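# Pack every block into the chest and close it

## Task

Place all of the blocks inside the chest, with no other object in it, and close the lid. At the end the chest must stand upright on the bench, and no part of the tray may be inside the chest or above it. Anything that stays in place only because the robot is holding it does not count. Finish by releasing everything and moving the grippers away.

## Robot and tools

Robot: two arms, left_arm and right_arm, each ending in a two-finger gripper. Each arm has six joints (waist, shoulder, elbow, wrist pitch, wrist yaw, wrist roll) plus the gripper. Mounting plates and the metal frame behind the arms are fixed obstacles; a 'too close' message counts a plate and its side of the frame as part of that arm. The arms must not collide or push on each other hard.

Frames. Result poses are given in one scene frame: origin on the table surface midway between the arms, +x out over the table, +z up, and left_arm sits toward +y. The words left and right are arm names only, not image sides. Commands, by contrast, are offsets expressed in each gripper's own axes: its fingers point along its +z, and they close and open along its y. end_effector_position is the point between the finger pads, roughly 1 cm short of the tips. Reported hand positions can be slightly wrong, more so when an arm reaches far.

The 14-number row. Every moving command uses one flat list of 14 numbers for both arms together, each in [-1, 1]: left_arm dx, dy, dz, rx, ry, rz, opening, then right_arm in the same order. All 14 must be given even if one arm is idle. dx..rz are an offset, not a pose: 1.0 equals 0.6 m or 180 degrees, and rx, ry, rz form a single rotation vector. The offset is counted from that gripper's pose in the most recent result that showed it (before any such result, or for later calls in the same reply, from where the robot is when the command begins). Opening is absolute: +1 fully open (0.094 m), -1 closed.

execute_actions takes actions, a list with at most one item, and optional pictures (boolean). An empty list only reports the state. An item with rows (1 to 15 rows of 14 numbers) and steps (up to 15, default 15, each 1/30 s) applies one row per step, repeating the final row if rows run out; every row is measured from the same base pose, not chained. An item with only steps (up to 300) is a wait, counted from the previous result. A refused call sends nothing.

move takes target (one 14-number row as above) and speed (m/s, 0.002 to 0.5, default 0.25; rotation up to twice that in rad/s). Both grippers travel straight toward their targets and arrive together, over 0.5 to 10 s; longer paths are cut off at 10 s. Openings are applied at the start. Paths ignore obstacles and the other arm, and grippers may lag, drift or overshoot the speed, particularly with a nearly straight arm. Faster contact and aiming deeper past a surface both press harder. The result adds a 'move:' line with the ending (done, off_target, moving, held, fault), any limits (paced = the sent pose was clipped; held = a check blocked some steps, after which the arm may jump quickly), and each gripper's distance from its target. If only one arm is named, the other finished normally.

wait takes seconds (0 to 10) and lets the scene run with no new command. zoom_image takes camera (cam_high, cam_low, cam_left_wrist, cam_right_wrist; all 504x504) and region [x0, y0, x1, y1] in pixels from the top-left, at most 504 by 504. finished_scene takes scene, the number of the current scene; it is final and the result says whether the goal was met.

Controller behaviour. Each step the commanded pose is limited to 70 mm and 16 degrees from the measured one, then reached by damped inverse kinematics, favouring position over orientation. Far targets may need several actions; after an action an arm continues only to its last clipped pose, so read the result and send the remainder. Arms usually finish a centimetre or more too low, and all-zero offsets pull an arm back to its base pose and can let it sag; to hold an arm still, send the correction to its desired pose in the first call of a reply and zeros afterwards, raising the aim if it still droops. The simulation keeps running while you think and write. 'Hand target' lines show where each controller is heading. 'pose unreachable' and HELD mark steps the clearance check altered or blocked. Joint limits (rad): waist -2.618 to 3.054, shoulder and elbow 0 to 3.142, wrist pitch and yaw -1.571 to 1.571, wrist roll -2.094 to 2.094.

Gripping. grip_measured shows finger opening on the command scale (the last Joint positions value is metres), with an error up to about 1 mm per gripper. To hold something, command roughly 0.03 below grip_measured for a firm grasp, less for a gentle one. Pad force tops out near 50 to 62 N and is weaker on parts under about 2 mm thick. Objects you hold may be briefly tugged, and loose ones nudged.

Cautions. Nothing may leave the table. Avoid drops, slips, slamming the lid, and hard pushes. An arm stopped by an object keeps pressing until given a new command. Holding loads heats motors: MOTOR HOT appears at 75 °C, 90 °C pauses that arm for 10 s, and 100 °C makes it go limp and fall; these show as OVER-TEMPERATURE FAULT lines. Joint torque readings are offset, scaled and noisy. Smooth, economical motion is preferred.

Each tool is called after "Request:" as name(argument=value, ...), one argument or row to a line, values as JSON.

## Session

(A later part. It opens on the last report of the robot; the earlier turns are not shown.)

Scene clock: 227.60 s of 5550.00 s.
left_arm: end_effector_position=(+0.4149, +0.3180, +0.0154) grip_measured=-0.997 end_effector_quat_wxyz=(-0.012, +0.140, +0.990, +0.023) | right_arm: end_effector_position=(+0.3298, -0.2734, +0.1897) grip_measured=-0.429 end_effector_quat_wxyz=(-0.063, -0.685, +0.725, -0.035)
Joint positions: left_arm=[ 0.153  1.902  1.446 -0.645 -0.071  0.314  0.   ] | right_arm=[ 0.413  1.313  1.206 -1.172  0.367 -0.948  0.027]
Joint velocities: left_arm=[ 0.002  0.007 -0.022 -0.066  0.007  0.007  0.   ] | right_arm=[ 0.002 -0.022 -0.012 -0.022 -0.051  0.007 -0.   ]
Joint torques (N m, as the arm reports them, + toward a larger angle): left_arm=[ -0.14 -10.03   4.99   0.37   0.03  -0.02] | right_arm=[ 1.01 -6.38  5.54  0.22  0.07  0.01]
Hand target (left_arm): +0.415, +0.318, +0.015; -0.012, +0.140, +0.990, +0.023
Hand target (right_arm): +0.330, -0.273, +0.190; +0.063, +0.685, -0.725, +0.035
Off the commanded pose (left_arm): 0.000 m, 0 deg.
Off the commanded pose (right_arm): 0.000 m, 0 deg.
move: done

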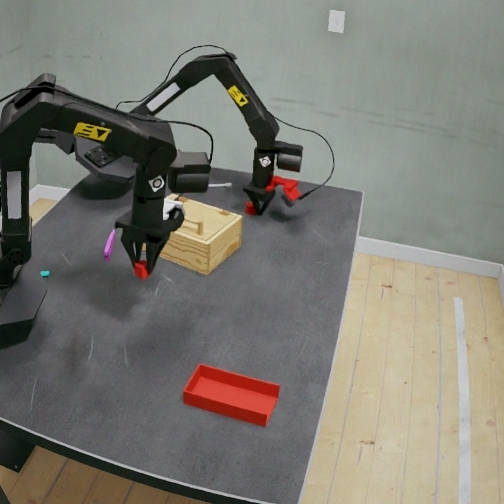

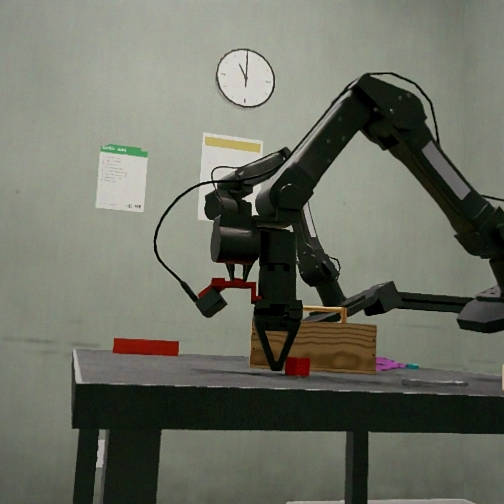

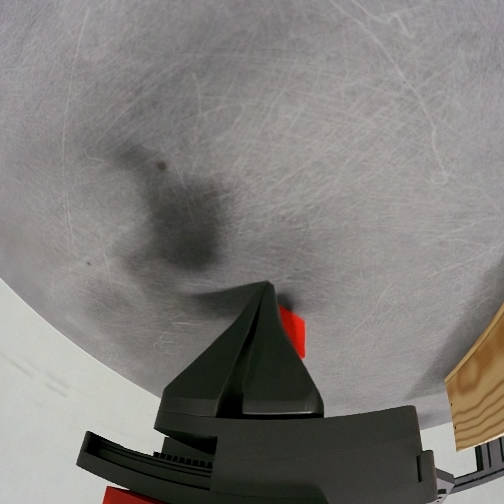

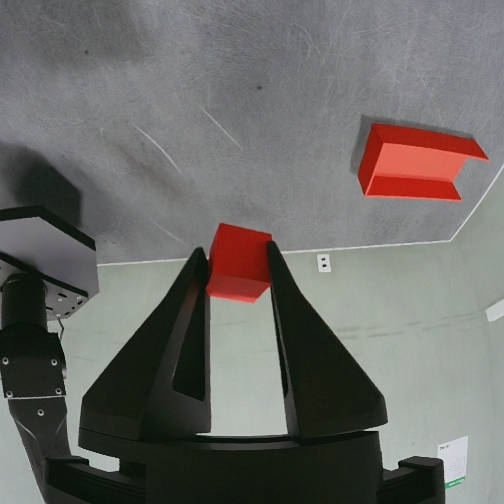

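Same miss; open, slide back 3 cm, close.

Request:
move(
  target=[0,0,0,0,0,0,1, 0,0,0,0,0,0,-1],
)

Request:
move(
  target=[0.05,-0.02,0,0,0,0,1, 0,0,0,0,0,0,-1],
  speed=0.05,
)

Request:
move(
  target=[0,0,0,0,0,0,-1, 0,0,0,0,0,0,-1],
)

Scene clock: 231.60 s of 5550.00 s.
left_arm: end_effector_position=(+0.4149, +0.3180, +0.0154) grip_measured=+0.998 end_effector_quat_wxyz=(-0.012, +0.140, +0.990, +0.023) | right_arm: end_effector_position=(+0.3298, -0.2734, +0.1897) grip_measured=-0.429 end_effector_quat_wxyz=(-0.063, -0.685, +0.725, -0.035)
Joint positions: left_arm=[ 0.153  1.902  1.446 -0.645 -0.071  0.314  0.094] | right_arm=[ 0.413  1.313  1.206 -1.172  0.367 -0.948  0.027]
Joint velocities: left_arm=[ 0.007 -0.012 -0.007 -0.022  0.081 -0.022 -0.   ] | right_arm=[-0.007 -0.002  0.007  0.022 -0.007 -0.022 -0.001]
Joint torques (N m, as the arm reports them, + toward a larger angle): left_arm=[ -0.14 -10.03   4.92   0.41  -0.01  -0.05] | right_arm=[ 1.02 -6.38  5.52  0.22  0.06  0.  ]
Hand target (left_arm): +0.415, +0.318, +0.015; -0.012, +0.140, +0.990, +0.023
Hand target (right_arm): +0.330, -0.273, +0.190; +0.063, +0.685, -0.725, +0.035
Off the commanded pose (left_arm): 0.000 m, 0 deg.
Off the commanded pose (right_arm): 0.000 m, 0 deg.
After step 90, 0.30 s passed at rest.
move: done

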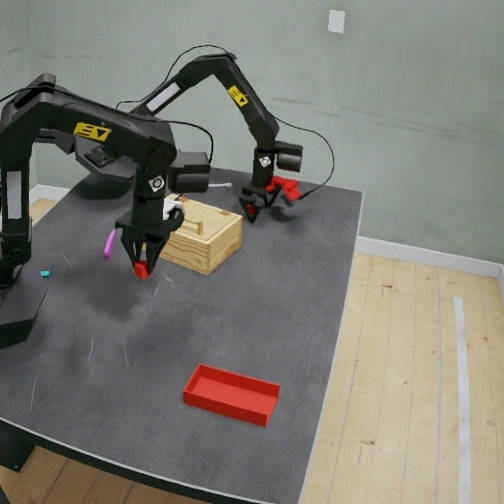

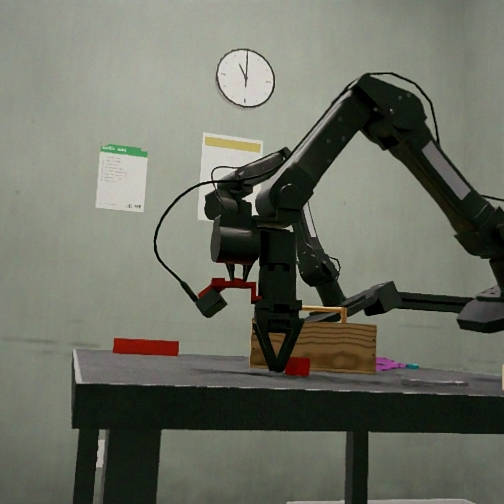

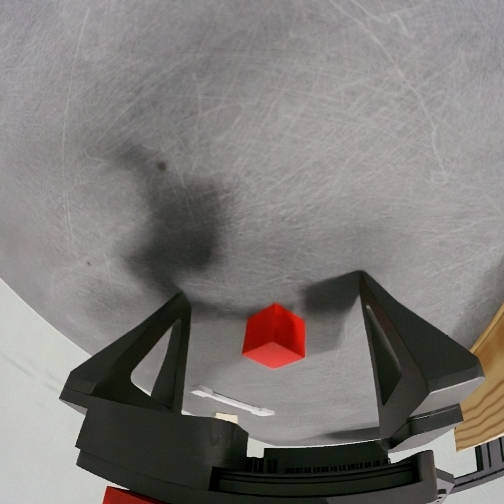

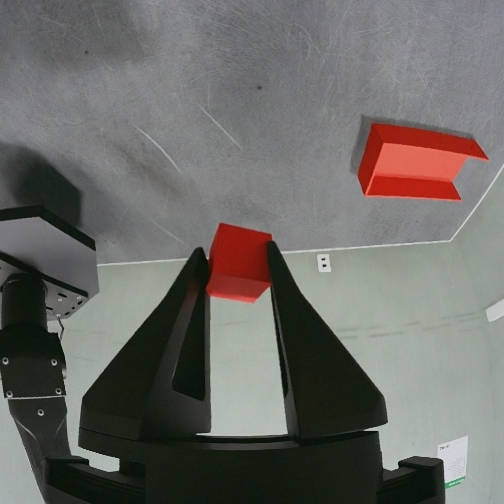

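Scene clock: 232.53 s of 5550.00 s.
left_arm: end_effector_position=(+0.3825, +0.3167, +0.0133) grip_measured=+0.998 end_effector_quat_wxyz=(-0.020, +0.140, +0.990, +0.021) | right_arm: end_effector_position=(+0.3298, -0.2734, +0.1897) grip_measured=-0.429 end_effector_quat_wxyz=(-0.063, -0.685, +0.725, -0.035)
Joint positions: left_arm=[ 0.153  1.83   1.289 -0.579 -0.07   0.314  0.094] | right_arm=[ 0.413  1.313  1.206 -1.172  0.367 -0.948  0.027]
Joint velocities: left_arm=[-0.017 -0.012  0.002  0.007 -0.007 -0.051 -0.001] | right_arm=[ 0.017  0.007  0.002 -0.022  0.037 -0.051  0.   ]
Joint torques (N m, as the arm reports them, + toward a larger angle): left_arm=[ -0.66 -10.3    2.99   0.55  -0.05  -0.1 ] | right_arm=[ 1.01 -6.38  5.53  0.22  0.07  0.01]
Hand target (left_arm): +0.382, +0.314, +0.015; -0.012, +0.140, +0.990, +0.022
Hand target (right_arm): +0.330, -0.273, +0.190; +0.063, +0.685, -0.725, +0.035
Off the commanded pose (left_arm): 0.003 m, 1 deg.
Off the commanded pose (right_arm): 0.000 m, 0 deg.
move: done

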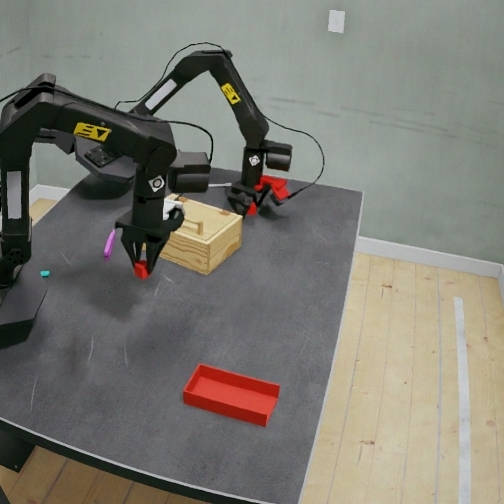

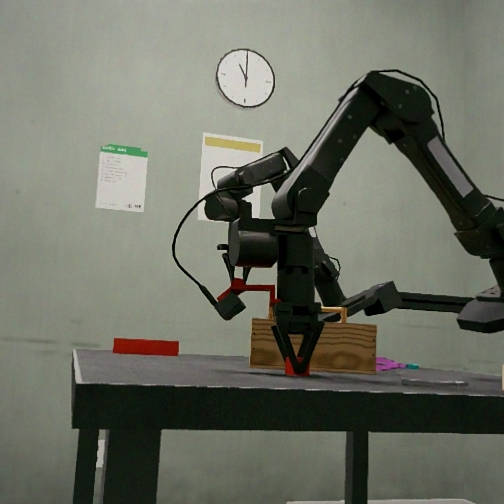

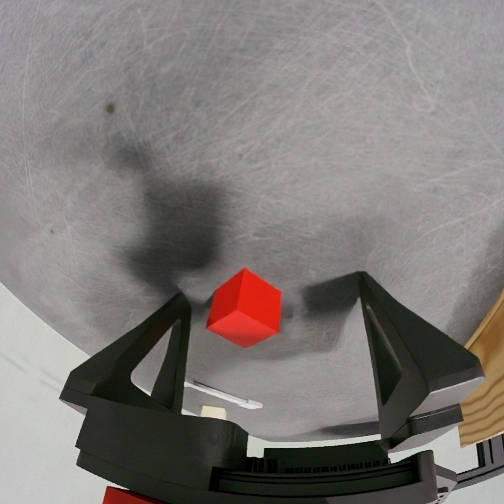

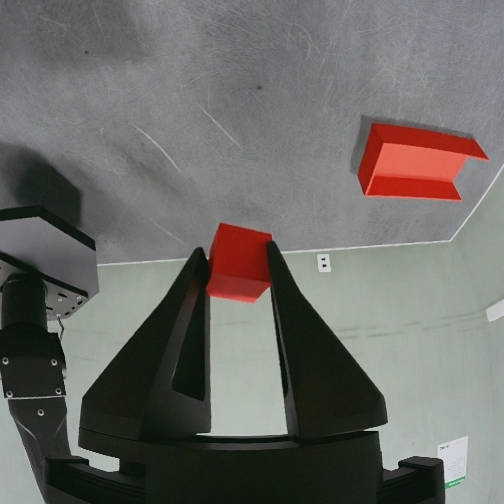

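Scene clock: 233.03 s of 5550.00 s.
left_arm: end_effector_position=(+0.3825, +0.3167, +0.0133) grip_measured=-0.361 end_effector_quat_wxyz=(-0.020, +0.140, +0.990, +0.021) | right_arm: end_effector_position=(+0.3298, -0.2734, +0.1897) grip_measured=-0.429 end_effector_quat_wxyz=(-0.063, -0.685, +0.725, -0.035)
Joint positions: left_arm=[ 0.153  1.83   1.289 -0.579 -0.07   0.314  0.03 ] | right_arm=[ 0.413  1.313  1.206 -1.172  0.367 -0.948  0.027]
Joint velocities: left_arm=[ 0.007 -0.012 -0.007  0.037 -0.037  0.051 -0.001] | right_arm=[ 0.002 -0.012 -0.012  0.007 -0.066 -0.022 -0.   ]
Joint torques (N m, as the arm reports them, + toward a larger angle): left_arm=[-0.07 -9.26  4.61  0.36 -0.05 -0.06] | right_arm=[ 1.01 -6.37  5.52  0.22  0.07  0.01]
Hand target (left_arm): +0.382, +0.317, +0.013; -0.020, +0.140, +0.990, +0.020
Hand target (right_arm): +0.330, -0.273, +0.190; +0.063, +0.685, -0.725, +0.035
Off the commanded pose (left_arm): 0.000 m, 0 deg.
Off the commanded pose (right_arm): 0.000 m, 0 deg.
move: done

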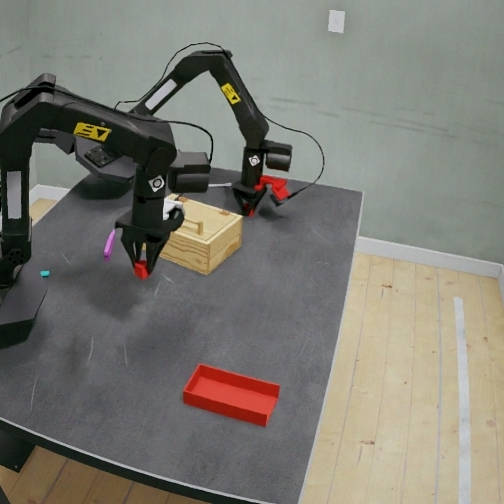

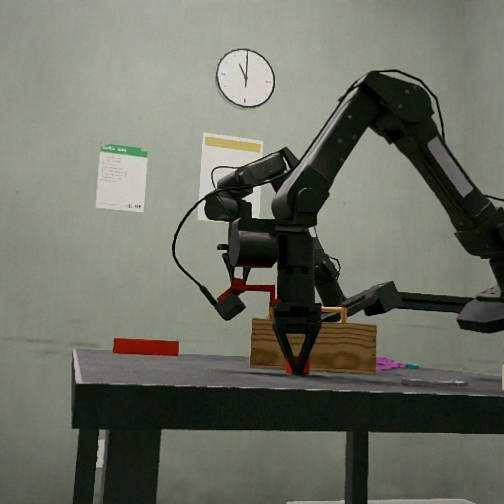

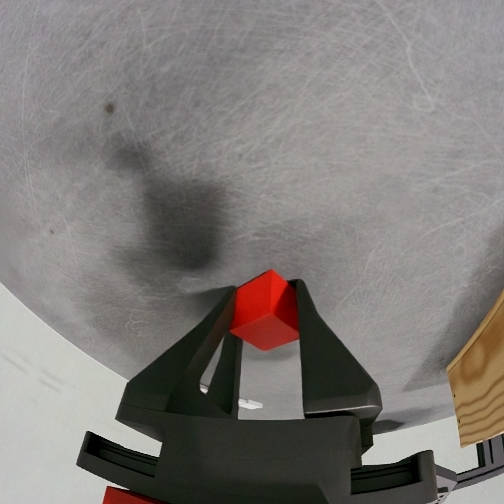

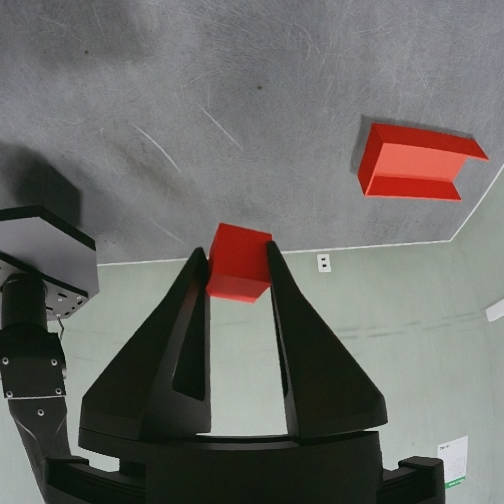

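Request:
move(
  target=[0,0,-0.27,0,0,0,-1, 0.15,0,0,0,0,0,-1],
)

Request:
move(
  target=[-0.107,-0.663,0,0,0,0,-1, 0,0,0,0,0,0,-1],
)

Request:
move(
  target=[0,0,0.25,0,0,0,-1, 0,0,0,0,0,0,-1],
  speed=0.12,
)

Scene clock: 239.43 s of 5550.00 s.
left_arm: end_effector_position=(+0.3807, +0.3112, +0.1658) grip_measured=-0.361 end_effector_quat_wxyz=(-0.030, +0.141, +0.989, +0.017) | right_arm: end_effector_position=(+0.3244, -0.3642, +0.1984) grip_measured=-0.429 end_effector_quat_wxyz=(-0.079, -0.685, +0.723, -0.032)
Joint positions: left_arm=[ 0.125  1.548  1.518 -1.112 -0.078  0.288  0.03 ] | right_arm=[ 0.021  1.149  1.124 -1.17   0.244 -1.329  0.027]
Joint velocities: left_arm=[-0.027 -0.007  0.002 -0.022  0.007  0.007 -0.   ] | right_arm=[-0.022  0.002 -0.007 -0.022  0.007  0.066  0.001]
Joint torques (N m, as the arm reports them, + toward a larger angle): left_arm=[-0.9  -8.76  7.6   0.21 -0.03 -0.1 ] | right_arm=[-0.62 -7.79  4.9   0.38 -0.11 -0.06]
Hand target (left_arm): +0.387, +0.310, +0.174; -0.020, +0.140, +0.990, +0.021
Hand target (right_arm): +0.324, -0.365, +0.201; +0.067, +0.685, -0.725, +0.033
Off the commanded pose (left_arm): 0.012 m, 1 deg.
Off the commanded pose (right_arm): 0.004 m, 2 deg.
After step 90, 2.00 s passed at rest.
move: off_target (left_arm)

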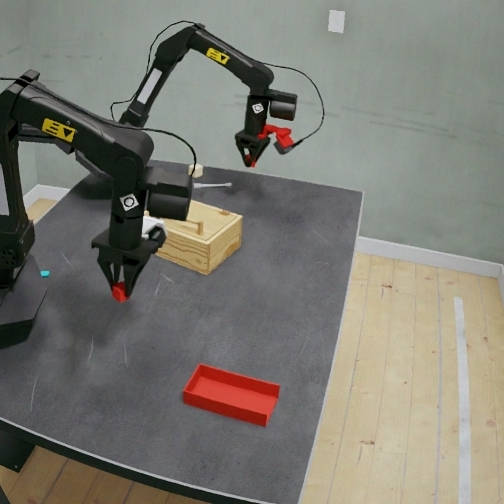

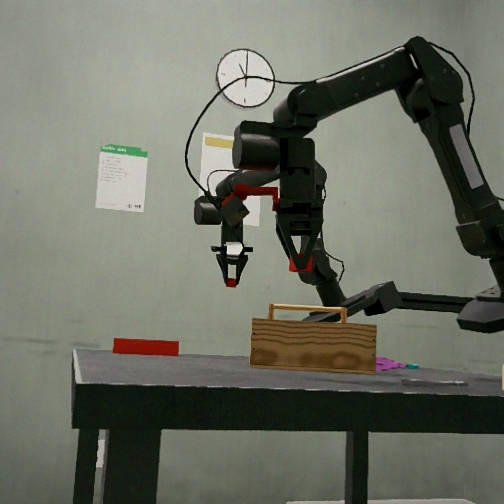

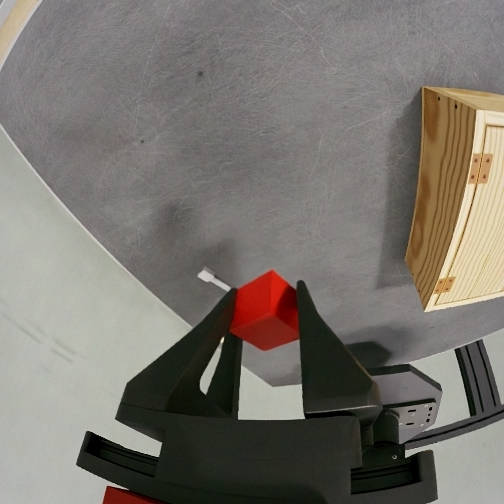

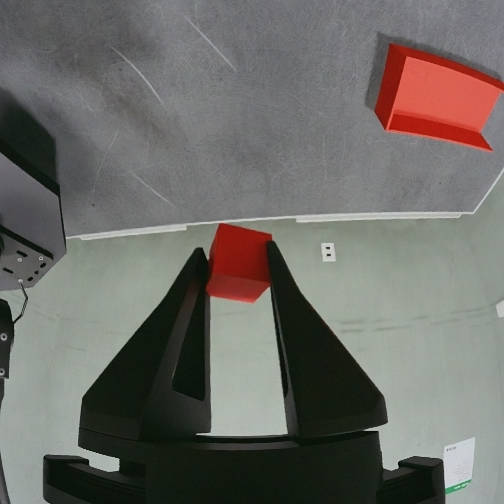

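Scene clock: 241.87 s of 5550.00 s.
left_arm: end_effector_position=(+0.3349, -0.0855, +0.1418) grip_measured=-0.361 end_effector_quat_wxyz=(-0.027, +0.149, +0.988, +0.012) | right_arm: end_effector_position=(+0.3244, -0.3642, +0.1984) grip_measured=-0.429 end_effector_quat_wxyz=(-0.079, -0.685, +0.723, -0.032)
Joint positions: left_arm=[-0.858  2.486  2.67  -1.562 -0.398 -0.653  0.03 ] | right_arm=[ 0.021  1.149  1.124 -1.17   0.244 -1.33   0.027]
Joint velocities: left_arm=[ 0.007 -0.012  0.022 -0.007 -0.066  0.022 -0.   ] | right_arm=[-0.012 -0.012  0.022  0.051  0.066 -0.037 -0.   ]
Joint torques (N m, as the arm reports them, + toward a larger angle): left_arm=[ -5.48 -11.83   7.58   0.17  -0.15  -0.12] | right_arm=[ 0.24 -5.78  5.75  0.26  0.09  0.01]
Hand target (left_arm): +0.340, -0.086, +0.152; -0.013, +0.143, +0.990, +0.009
Hand target (right_arm): +0.324, -0.364, +0.198; +0.079, +0.685, -0.723, +0.032
Off the commanded pose (left_arm): 0.011 m, 1 deg.
Off the commanded pose (right_arm): 0.000 m, 0 deg.
joint sent to its limit (left arm) — the command would take joint 4 (wrist pitch) past its lower limit, so that joint was sent only as far as its limit.
move: off_target (left_arm)

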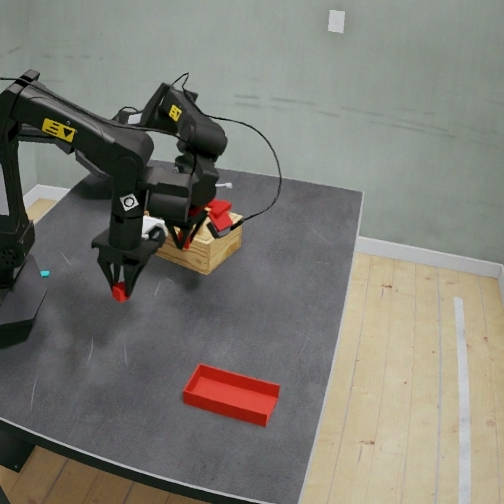

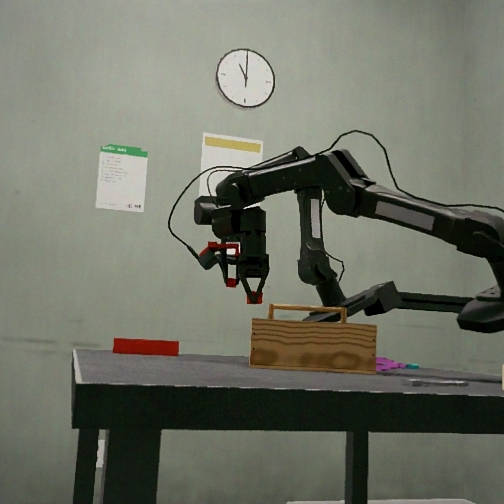

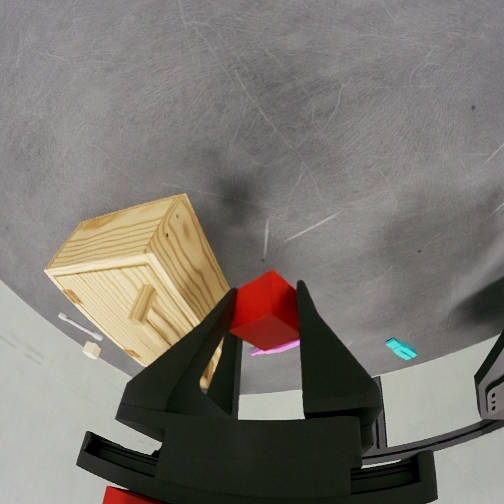

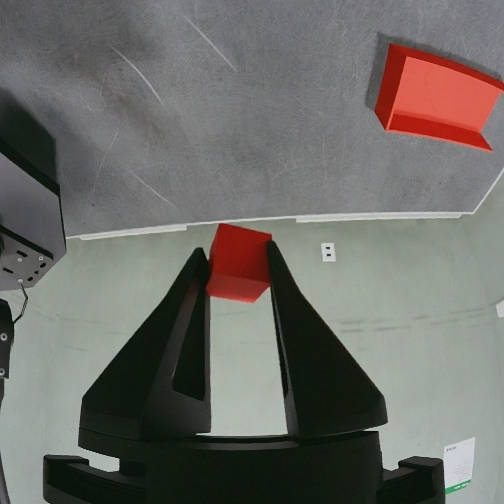

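Scene clock: 243.40 s of 5550.00 s.
left_arm: end_effector_position=(+0.3359, -0.0794, +0.0149) grip_measured=-0.363 end_effector_quat_wxyz=(-0.022, +0.146, +0.989, +0.014) | right_arm: end_effector_position=(+0.3244, -0.3642, +0.1984) grip_measured=-0.429 end_effector_quat_wxyz=(-0.079, -0.685, +0.723, -0.032)
Joint positions: left_arm=[-0.749  2.492  2.22  -1.056 -0.384 -0.543  0.03 ] | right_arm=[ 0.021  1.149  1.124 -1.17   0.244 -1.33   0.027]
Joint velocities: left_arm=[ 0.002 -0.017 -0.002 -0.037  0.066 -0.022  0.001] | right_arm=[ 0.032 -0.007 -0.012 -0.066  0.037 -0.022  0.   ]
Joint torques (N m, as the arm reports them, + toward a larger angle): left_arm=[-4.53 -9.71  2.81  0.83  0.14  0.02] | right_arm=[ 0.23 -5.76  5.75  0.25  0.1   0.01]
Hand target (left_arm): +0.327, -0.081, -0.007; -0.029, +0.149, +0.988, +0.013
Hand target (right_arm): +0.324, -0.364, +0.198; +0.079, +0.685, -0.723, +0.032
Off the commanded pose (left_arm): 0.024 m, 1 deg.
Off the commanded pose (right_arm): 0.000 m, 0 deg.
move: off_target (left_arm)

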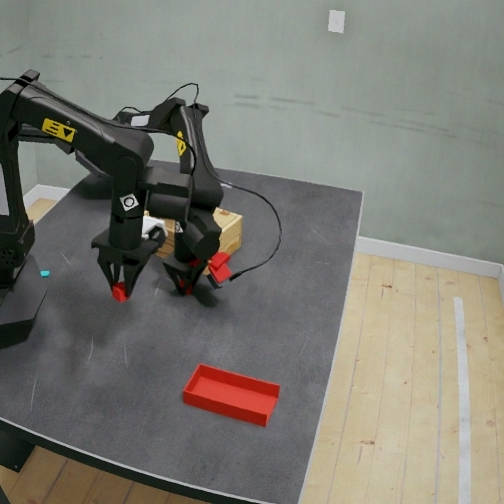

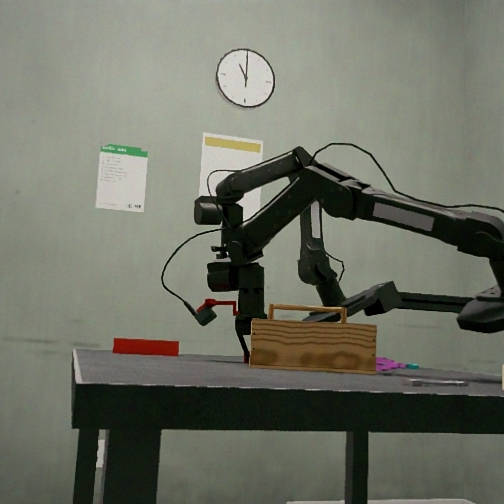

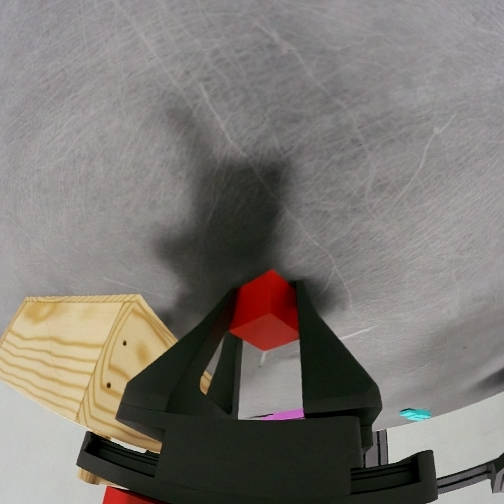

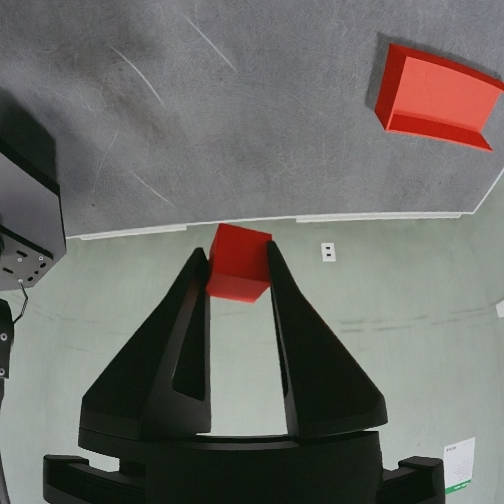

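Request:
move(
  target=[0,0,-0.25,0,0,0,1, 0,0,0,0,0,0,-1],
)

Request:
move(
  target=[0.5,0.945,0.12,0,0,0,1, 0,0,0,0,0,0,-1],
)

Scene clock: 249.43 s of 5550.00 s.
left_arm: end_effector_position=(+0.3397, -0.0817, +0.1555) grip_measured=+0.998 end_effector_quat_wxyz=(-0.020, +0.148, +0.989, +0.005) | right_arm: end_effector_position=(+0.3244, -0.3642, +0.1984) grip_measured=-0.429 end_effector_quat_wxyz=(-0.079, -0.685, +0.723, -0.032)
Joint positions: left_arm=[-0.858  2.446  2.652 -1.563 -0.399 -0.647  0.094] | right_arm=[ 0.021  1.149  1.124 -1.17   0.244 -1.33   0.027]
Joint velocities: left_arm=[ 0.007 -0.002  0.046 -0.037  0.022  0.066  0.   ] | right_arm=[ 0.002 -0.007 -0.007 -0.066  0.11  -0.051  0.   ]
Joint torques (N m, as the arm reports them, + toward a larger angle): left_arm=[ -5.59 -11.45   6.9    0.16  -0.14  -0.14] | right_arm=[ 0.22 -5.76  5.73  0.25  0.1   0.  ]
Hand target (left_arm): +0.342, -0.083, +0.164; -0.009, +0.145, +0.989, +0.003
Hand target (right_arm): +0.324, -0.364, +0.198; +0.079, +0.685, -0.723, +0.032
Off the commanded pose (left_arm): 0.010 m, 1 deg.
Off the commanded pose (right_arm): 0.000 m, 0 deg.
joint sent to its limit (left arm) — the command would take joint 4 (wrist pitch) past its lower limit, so that joint was sent only as far as its limit.
After step 90, 1.60 s passed at rest.
move: done

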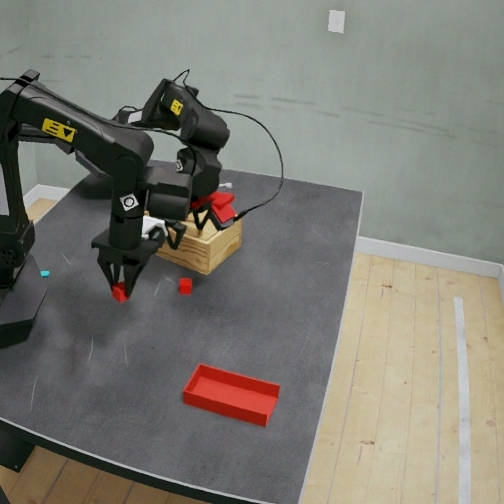

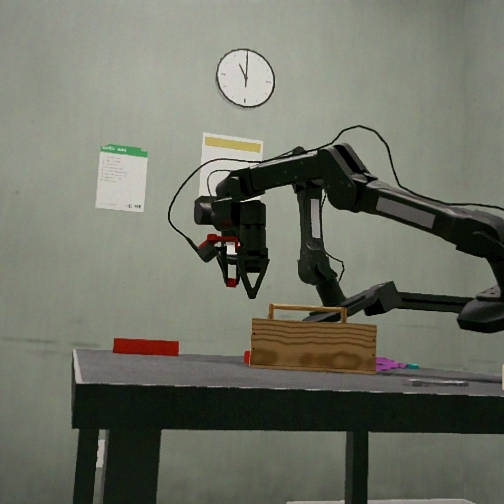

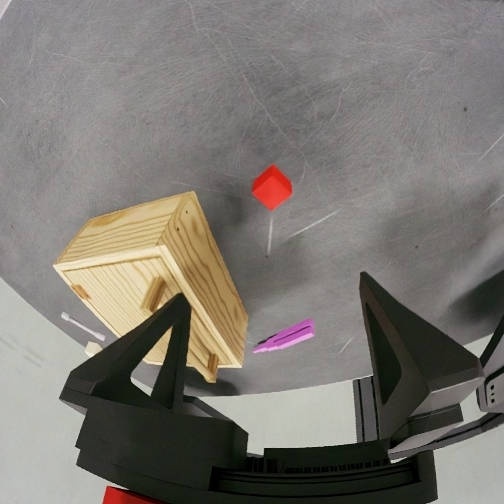

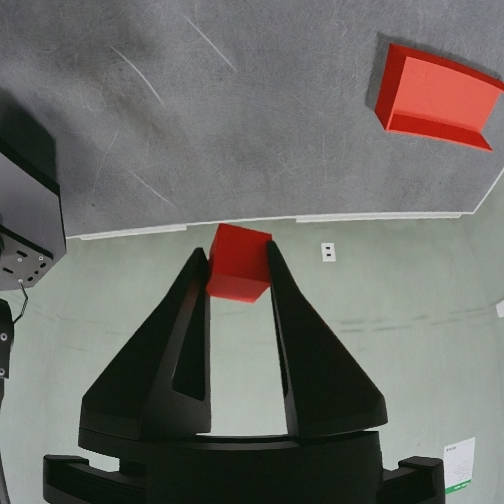

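Scene clock: 252.70 s of 5550.00 s.
left_arm: end_effector_position=(+0.1935, +0.5342, +0.0861) grip_measured=+0.998 end_effector_quat_wxyz=(-0.032, +0.139, +0.990, -0.005) | right_arm: end_effector_position=(+0.3244, -0.3642, +0.1984) grip_measured=-0.429 end_effector_quat_wxyz=(-0.079, -0.685, +0.723, -0.032)
Joint positions: left_arm=[ 1.094  1.614  1.001 -0.681  0.321  1.202  0.094] | right_arm=[ 0.021  1.149  1.124 -1.17   0.244 -1.33   0.027]
Joint velocities: left_arm=[-0.012 -0.007 -0.022 -0.037 -0.007 -0.051 -0.   ] | right_arm=[ 0.002 -0.012 -0.007  0.007 -0.007 -0.051 -0.001]
Joint torques (N m, as the arm reports them, + toward a larger angle): left_arm=[ 3.07 -6.18  6.56  0.21  0.16  0.07] | right_arm=[ 0.22 -5.77  5.75  0.25  0.1   0.01]
Hand target (left_arm): +0.201, +0.539, +0.091; -0.020, +0.143, +0.990, -0.004
Hand target (right_arm): +0.324, -0.364, +0.198; +0.079, +0.685, -0.723, +0.032
Off the commanded pose (left_arm): 0.030 m, 2 deg.
Off the commanded pose (right_arm): 0.000 m, 0 deg.
move: off_target (left_arm)

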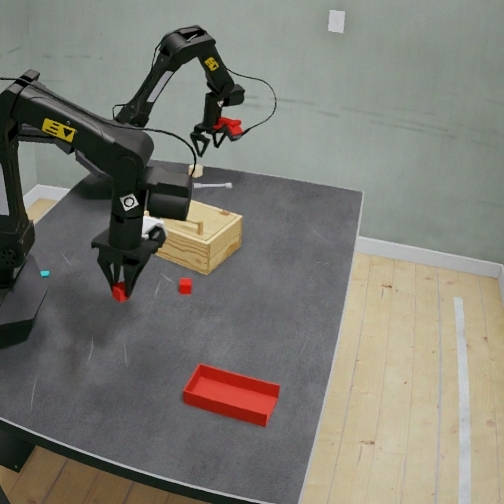

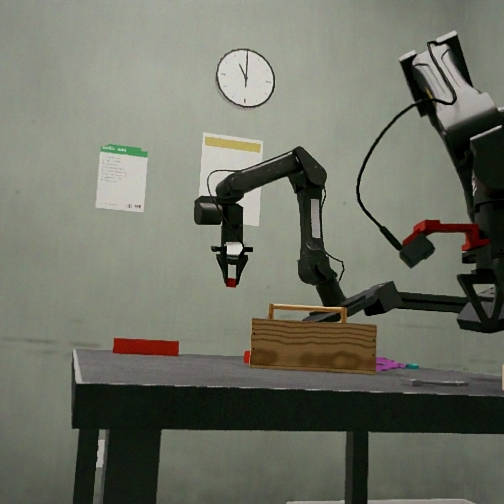

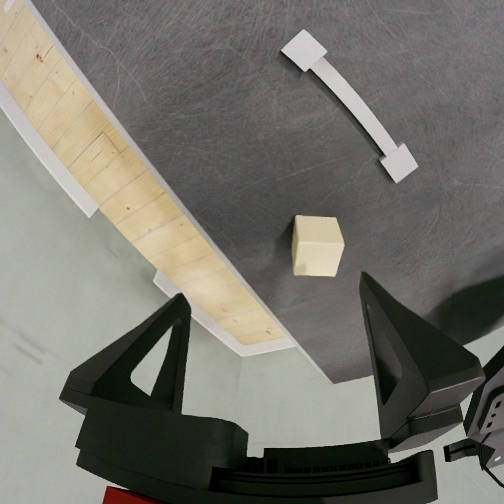

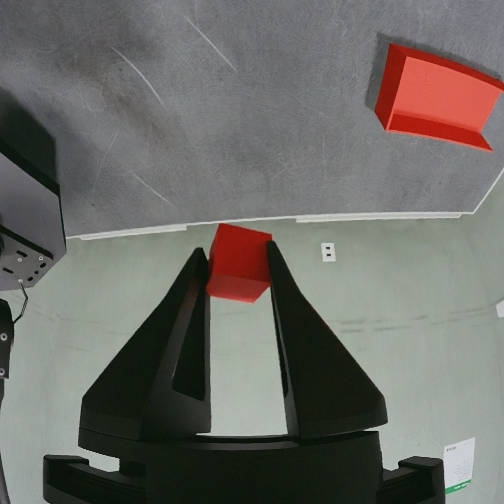

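Request:
move(
  target=[0.025,-0.042,0.115,0,0,0,1, 0,0,0,0,0,0,-1],
  speed=0.1,
)

Request:
move(
  target=[0,0,0,0,0,0,-1, 0,0,0,0,0,0,-1],
)

Scene clock: 257.63 s of 5550.00 s.
left_arm: end_effector_position=(+0.1733, +0.5183, +0.0226) grip_measured=+0.998 end_effector_quat_wxyz=(-0.028, +0.144, +0.989, -0.001) | right_arm: end_effector_position=(+0.3244, -0.3642, +0.1984) grip_measured=-0.429 end_effector_quat_wxyz=(-0.079, -0.685, +0.723, -0.032)
Joint positions: left_arm=[ 1.034  1.726  0.817 -0.355  0.306  1.148  0.094] | right_arm=[ 0.021  1.149  1.124 -1.17   0.244 -1.33   0.027]
Joint velocities: left_arm=[ 0.002 -0.002  0.002  0.007 -0.022 -0.007 -0.001] | right_arm=[-0.007 -0.002  0.002  0.022 -0.037 -0.007  0.   ]
Joint torques (N m, as the arm reports them, + toward a larger angle): left_arm=[ 2.31 -6.01  2.31  0.46 -0.03 -0.11] | right_arm=[ 0.23 -5.76  5.75  0.25  0.1   0.01]
Hand target (left_arm): +0.168, +0.514, +0.019; -0.032, +0.139, +0.990, -0.005
Hand target (right_arm): +0.324, -0.364, +0.198; +0.079, +0.685, -0.723, +0.032
Off the commanded pose (left_arm): 0.008 m, 1 deg.
Off the commanded pose (right_arm): 0.000 m, 0 deg.
After step 90, 0.57 s passed at rest.
move: done

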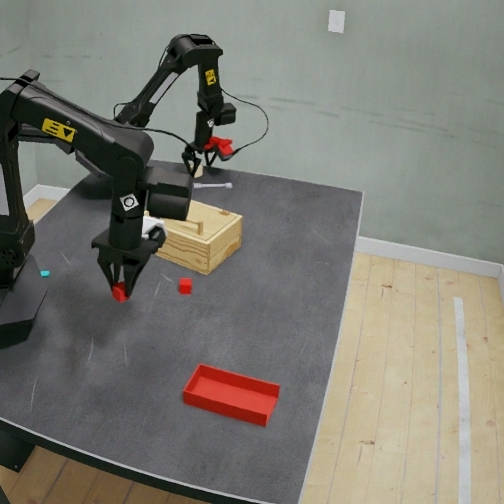

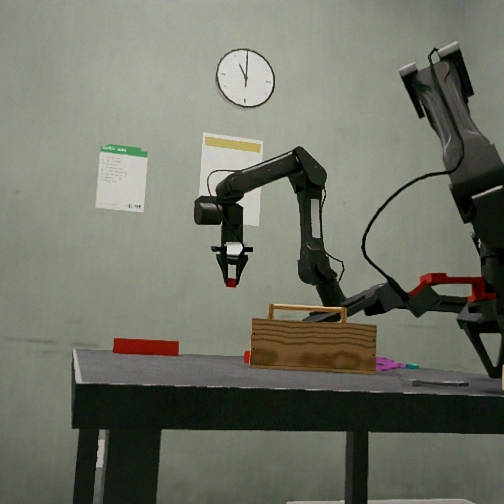

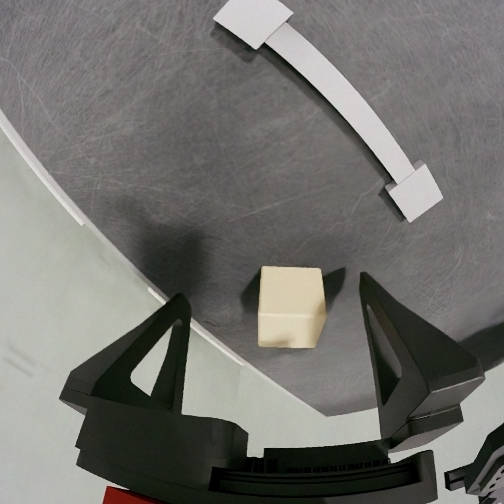

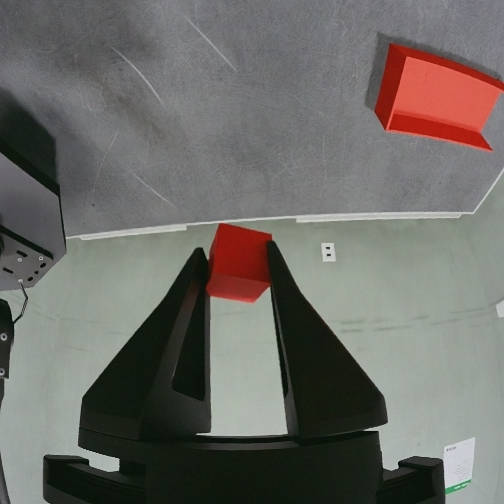

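Scene clock: 258.13 s of 5550.00 s.
left_arm: end_effector_position=(+0.1733, +0.5184, +0.0226) grip_measured=-0.355 end_effector_quat_wxyz=(-0.028, +0.144, +0.989, -0.001) | right_arm: end_effector_position=(+0.3244, -0.3642, +0.1984) grip_measured=-0.429 end_effector_quat_wxyz=(-0.079, -0.685, +0.723, -0.032)
Joint positions: left_arm=[ 1.034  1.726  0.817 -0.355  0.306  1.148  0.03 ] | right_arm=[ 0.021  1.149  1.124 -1.17   0.244 -1.33   0.027]
Joint velocities: left_arm=[ 0.007  0.012  0.007 -0.066  0.037  0.007  0.   ] | right_arm=[-0.012  0.002 -0.012 -0.007  0.066  0.007  0.001]
Joint torques (N m, as the arm reports them, + toward a larger angle): left_arm=[ 2.36 -6.29  3.6   0.33 -0.02 -0.04] | right_arm=[ 0.23 -5.76  5.75  0.25  0.09  0.01]
Hand target (left_arm): +0.173, +0.518, +0.023; -0.028, +0.144, +0.989, -0.001
Hand target (right_arm): +0.324, -0.364, +0.198; +0.079, +0.685, -0.723, +0.032
Off the commanded pose (left_arm): 0.000 m, 0 deg.
Off the commanded pose (right_arm): 0.000 m, 0 deg.
move: done

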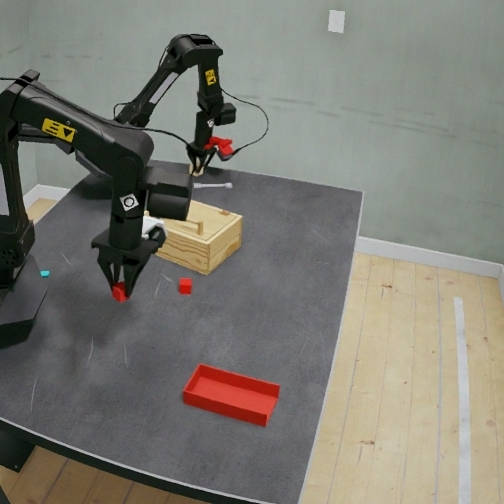

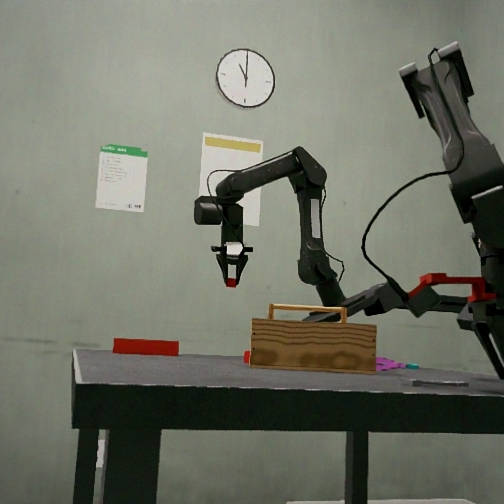

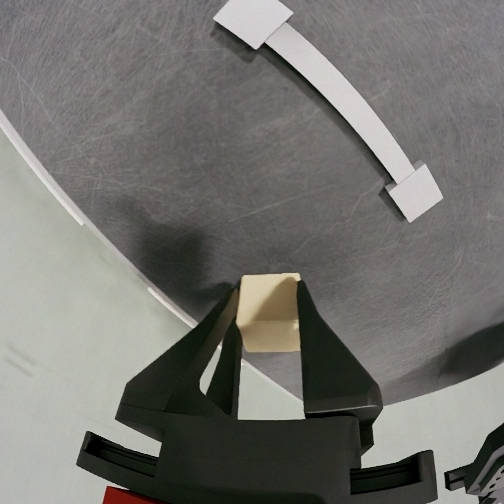

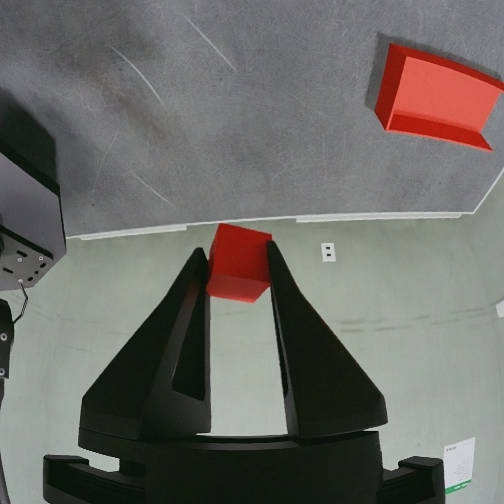

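Request:
move(
  target=[0,0,-0.27,0,0,0,-1, 0,0,0,0,0,0,-1],
)

Request:
move(
  target=[-0.4,-0.907,0,0,0,0,-1, 0,0,0,0,0,0,-1],
)

Scene clock: 265.00 s of 5550.00 s.
left_arm: end_effector_position=(+0.1764, +0.5134, +0.1745) grip_measured=-0.355 end_effector_quat_wxyz=(-0.038, +0.143, +0.989, -0.006) | right_arm: end_effector_position=(+0.3244, -0.3642, +0.1984) grip_measured=-0.429 end_effector_quat_wxyz=(-0.079, -0.685, +0.723, -0.032)
Joint positions: left_arm=[ 1.226  1.38   1.077 -1.041  0.344  1.347  0.03 ] | right_arm=[ 0.021  1.149  1.124 -1.17   0.244 -1.33   0.027]
Joint velocities: left_arm=[-0.002 -0.002 -0.017 -0.022 -0.037  0.095 -0.001] | right_arm=[ 0.027 -0.012  0.032 -0.066 -0.037 -0.051 -0.001]
Joint torques (N m, as the arm reports them, + toward a larger angle): left_arm=[ 3.12 -4.99  7.21  0.22  0.15  0.02] | right_arm=[ 0.25 -5.76  5.75  0.25  0.09  0.  ]
Hand target (left_arm): +0.182, +0.517, +0.183; -0.027, +0.143, +0.989, -0.001
Hand target (right_arm): +0.324, -0.364, +0.198; +0.079, +0.685, -0.723, +0.032
Off the commanded pose (left_arm): 0.012 m, 1 deg.
Off the commanded pose (right_arm): 0.000 m, 0 deg.
After step 90, 2.43 s passed at rest.
move: off_target (left_arm)

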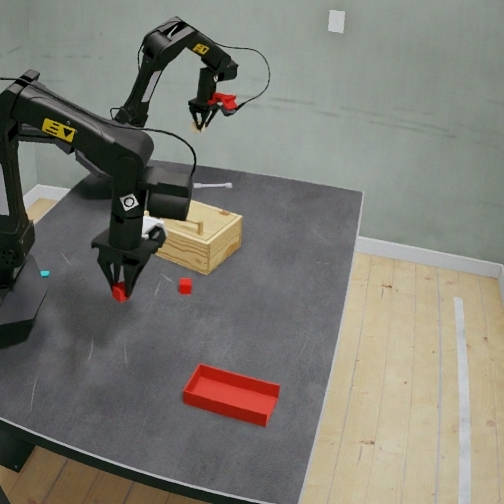

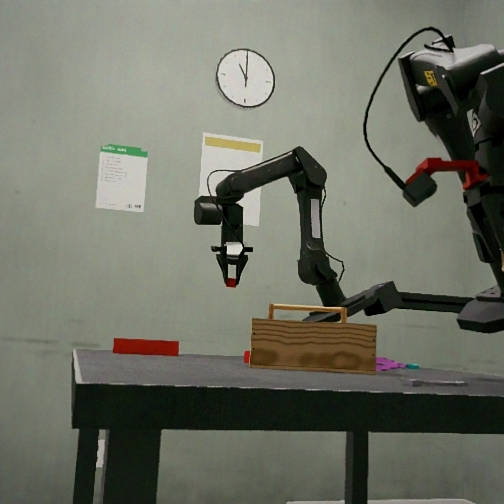

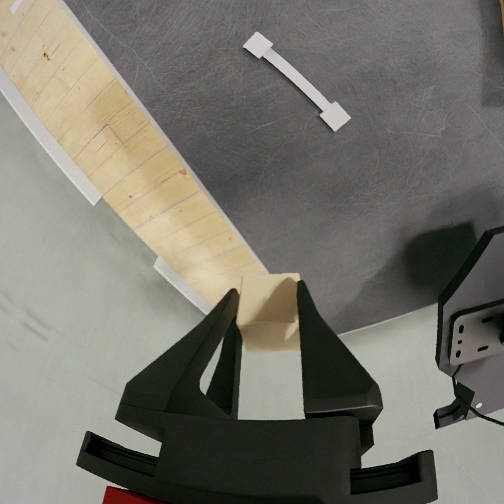

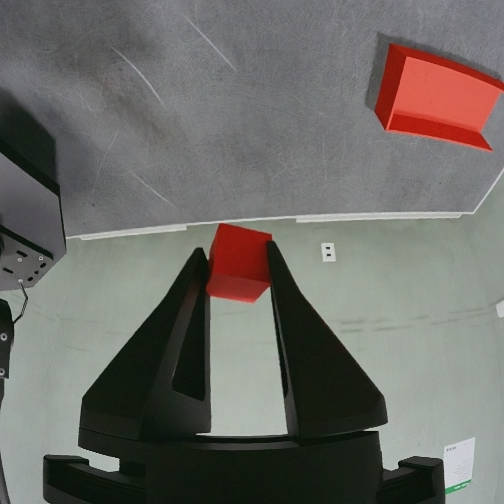

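Scene clock: 268.17 s of 5550.00 s.
left_arm: end_effector_position=(+0.2552, -0.0620, +0.1550) grip_measured=-0.355 end_effector_quat_wxyz=(-0.050, +0.150, +0.987, +0.010) | right_arm: end_effector_position=(+0.3244, -0.3642, +0.1984) grip_measured=-0.429 end_effector_quat_wxyz=(-0.079, -0.685, +0.723, -0.032)
Joint positions: left_arm=[-0.965  2.116  1.949 -1.283 -0.376 -0.776  0.03 ] | right_arm=[ 0.021  1.149  1.124 -1.17   0.244 -1.33   0.027]
Joint velocities: left_arm=[ 0.002 -0.022 -0.002 -0.022  0.022 -0.081  0.   ] | right_arm=[-0.012 -0.022  0.012 -0.007  0.022  0.022 -0.   ]
Joint torques (N m, as the arm reports them, + toward a larger angle): left_arm=[-5.52 -9.55  7.63  0.19 -0.08 -0.16] | right_arm=[ 0.24 -5.76  5.75  0.25  0.09  0.  ]
Hand target (left_arm): +0.259, -0.067, +0.164; -0.037, +0.148, +0.988, +0.005
Hand target (right_arm): +0.324, -0.364, +0.198; +0.079, +0.685, -0.723, +0.032
Off the commanded pose (left_arm): 0.020 m, 2 deg.
Off the commanded pose (right_arm): 0.000 m, 0 deg.
move: off_target (left_arm)

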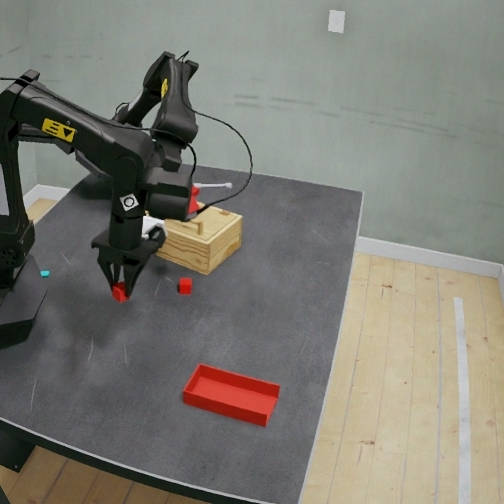

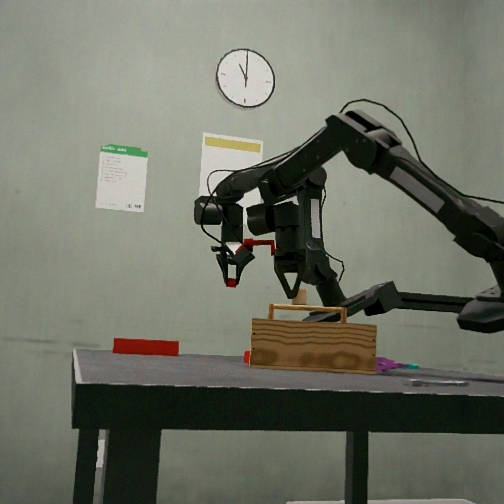

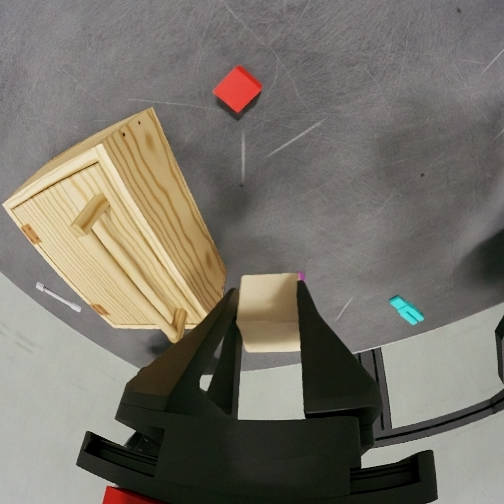

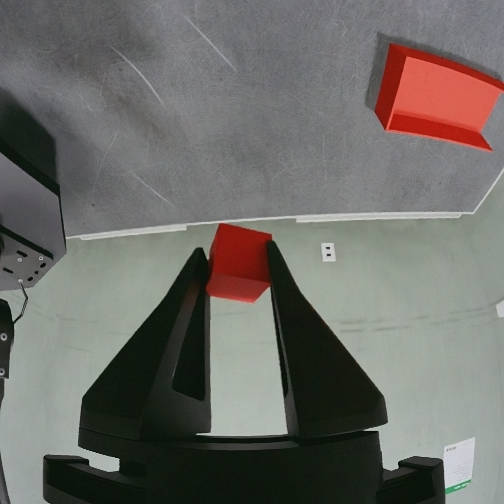

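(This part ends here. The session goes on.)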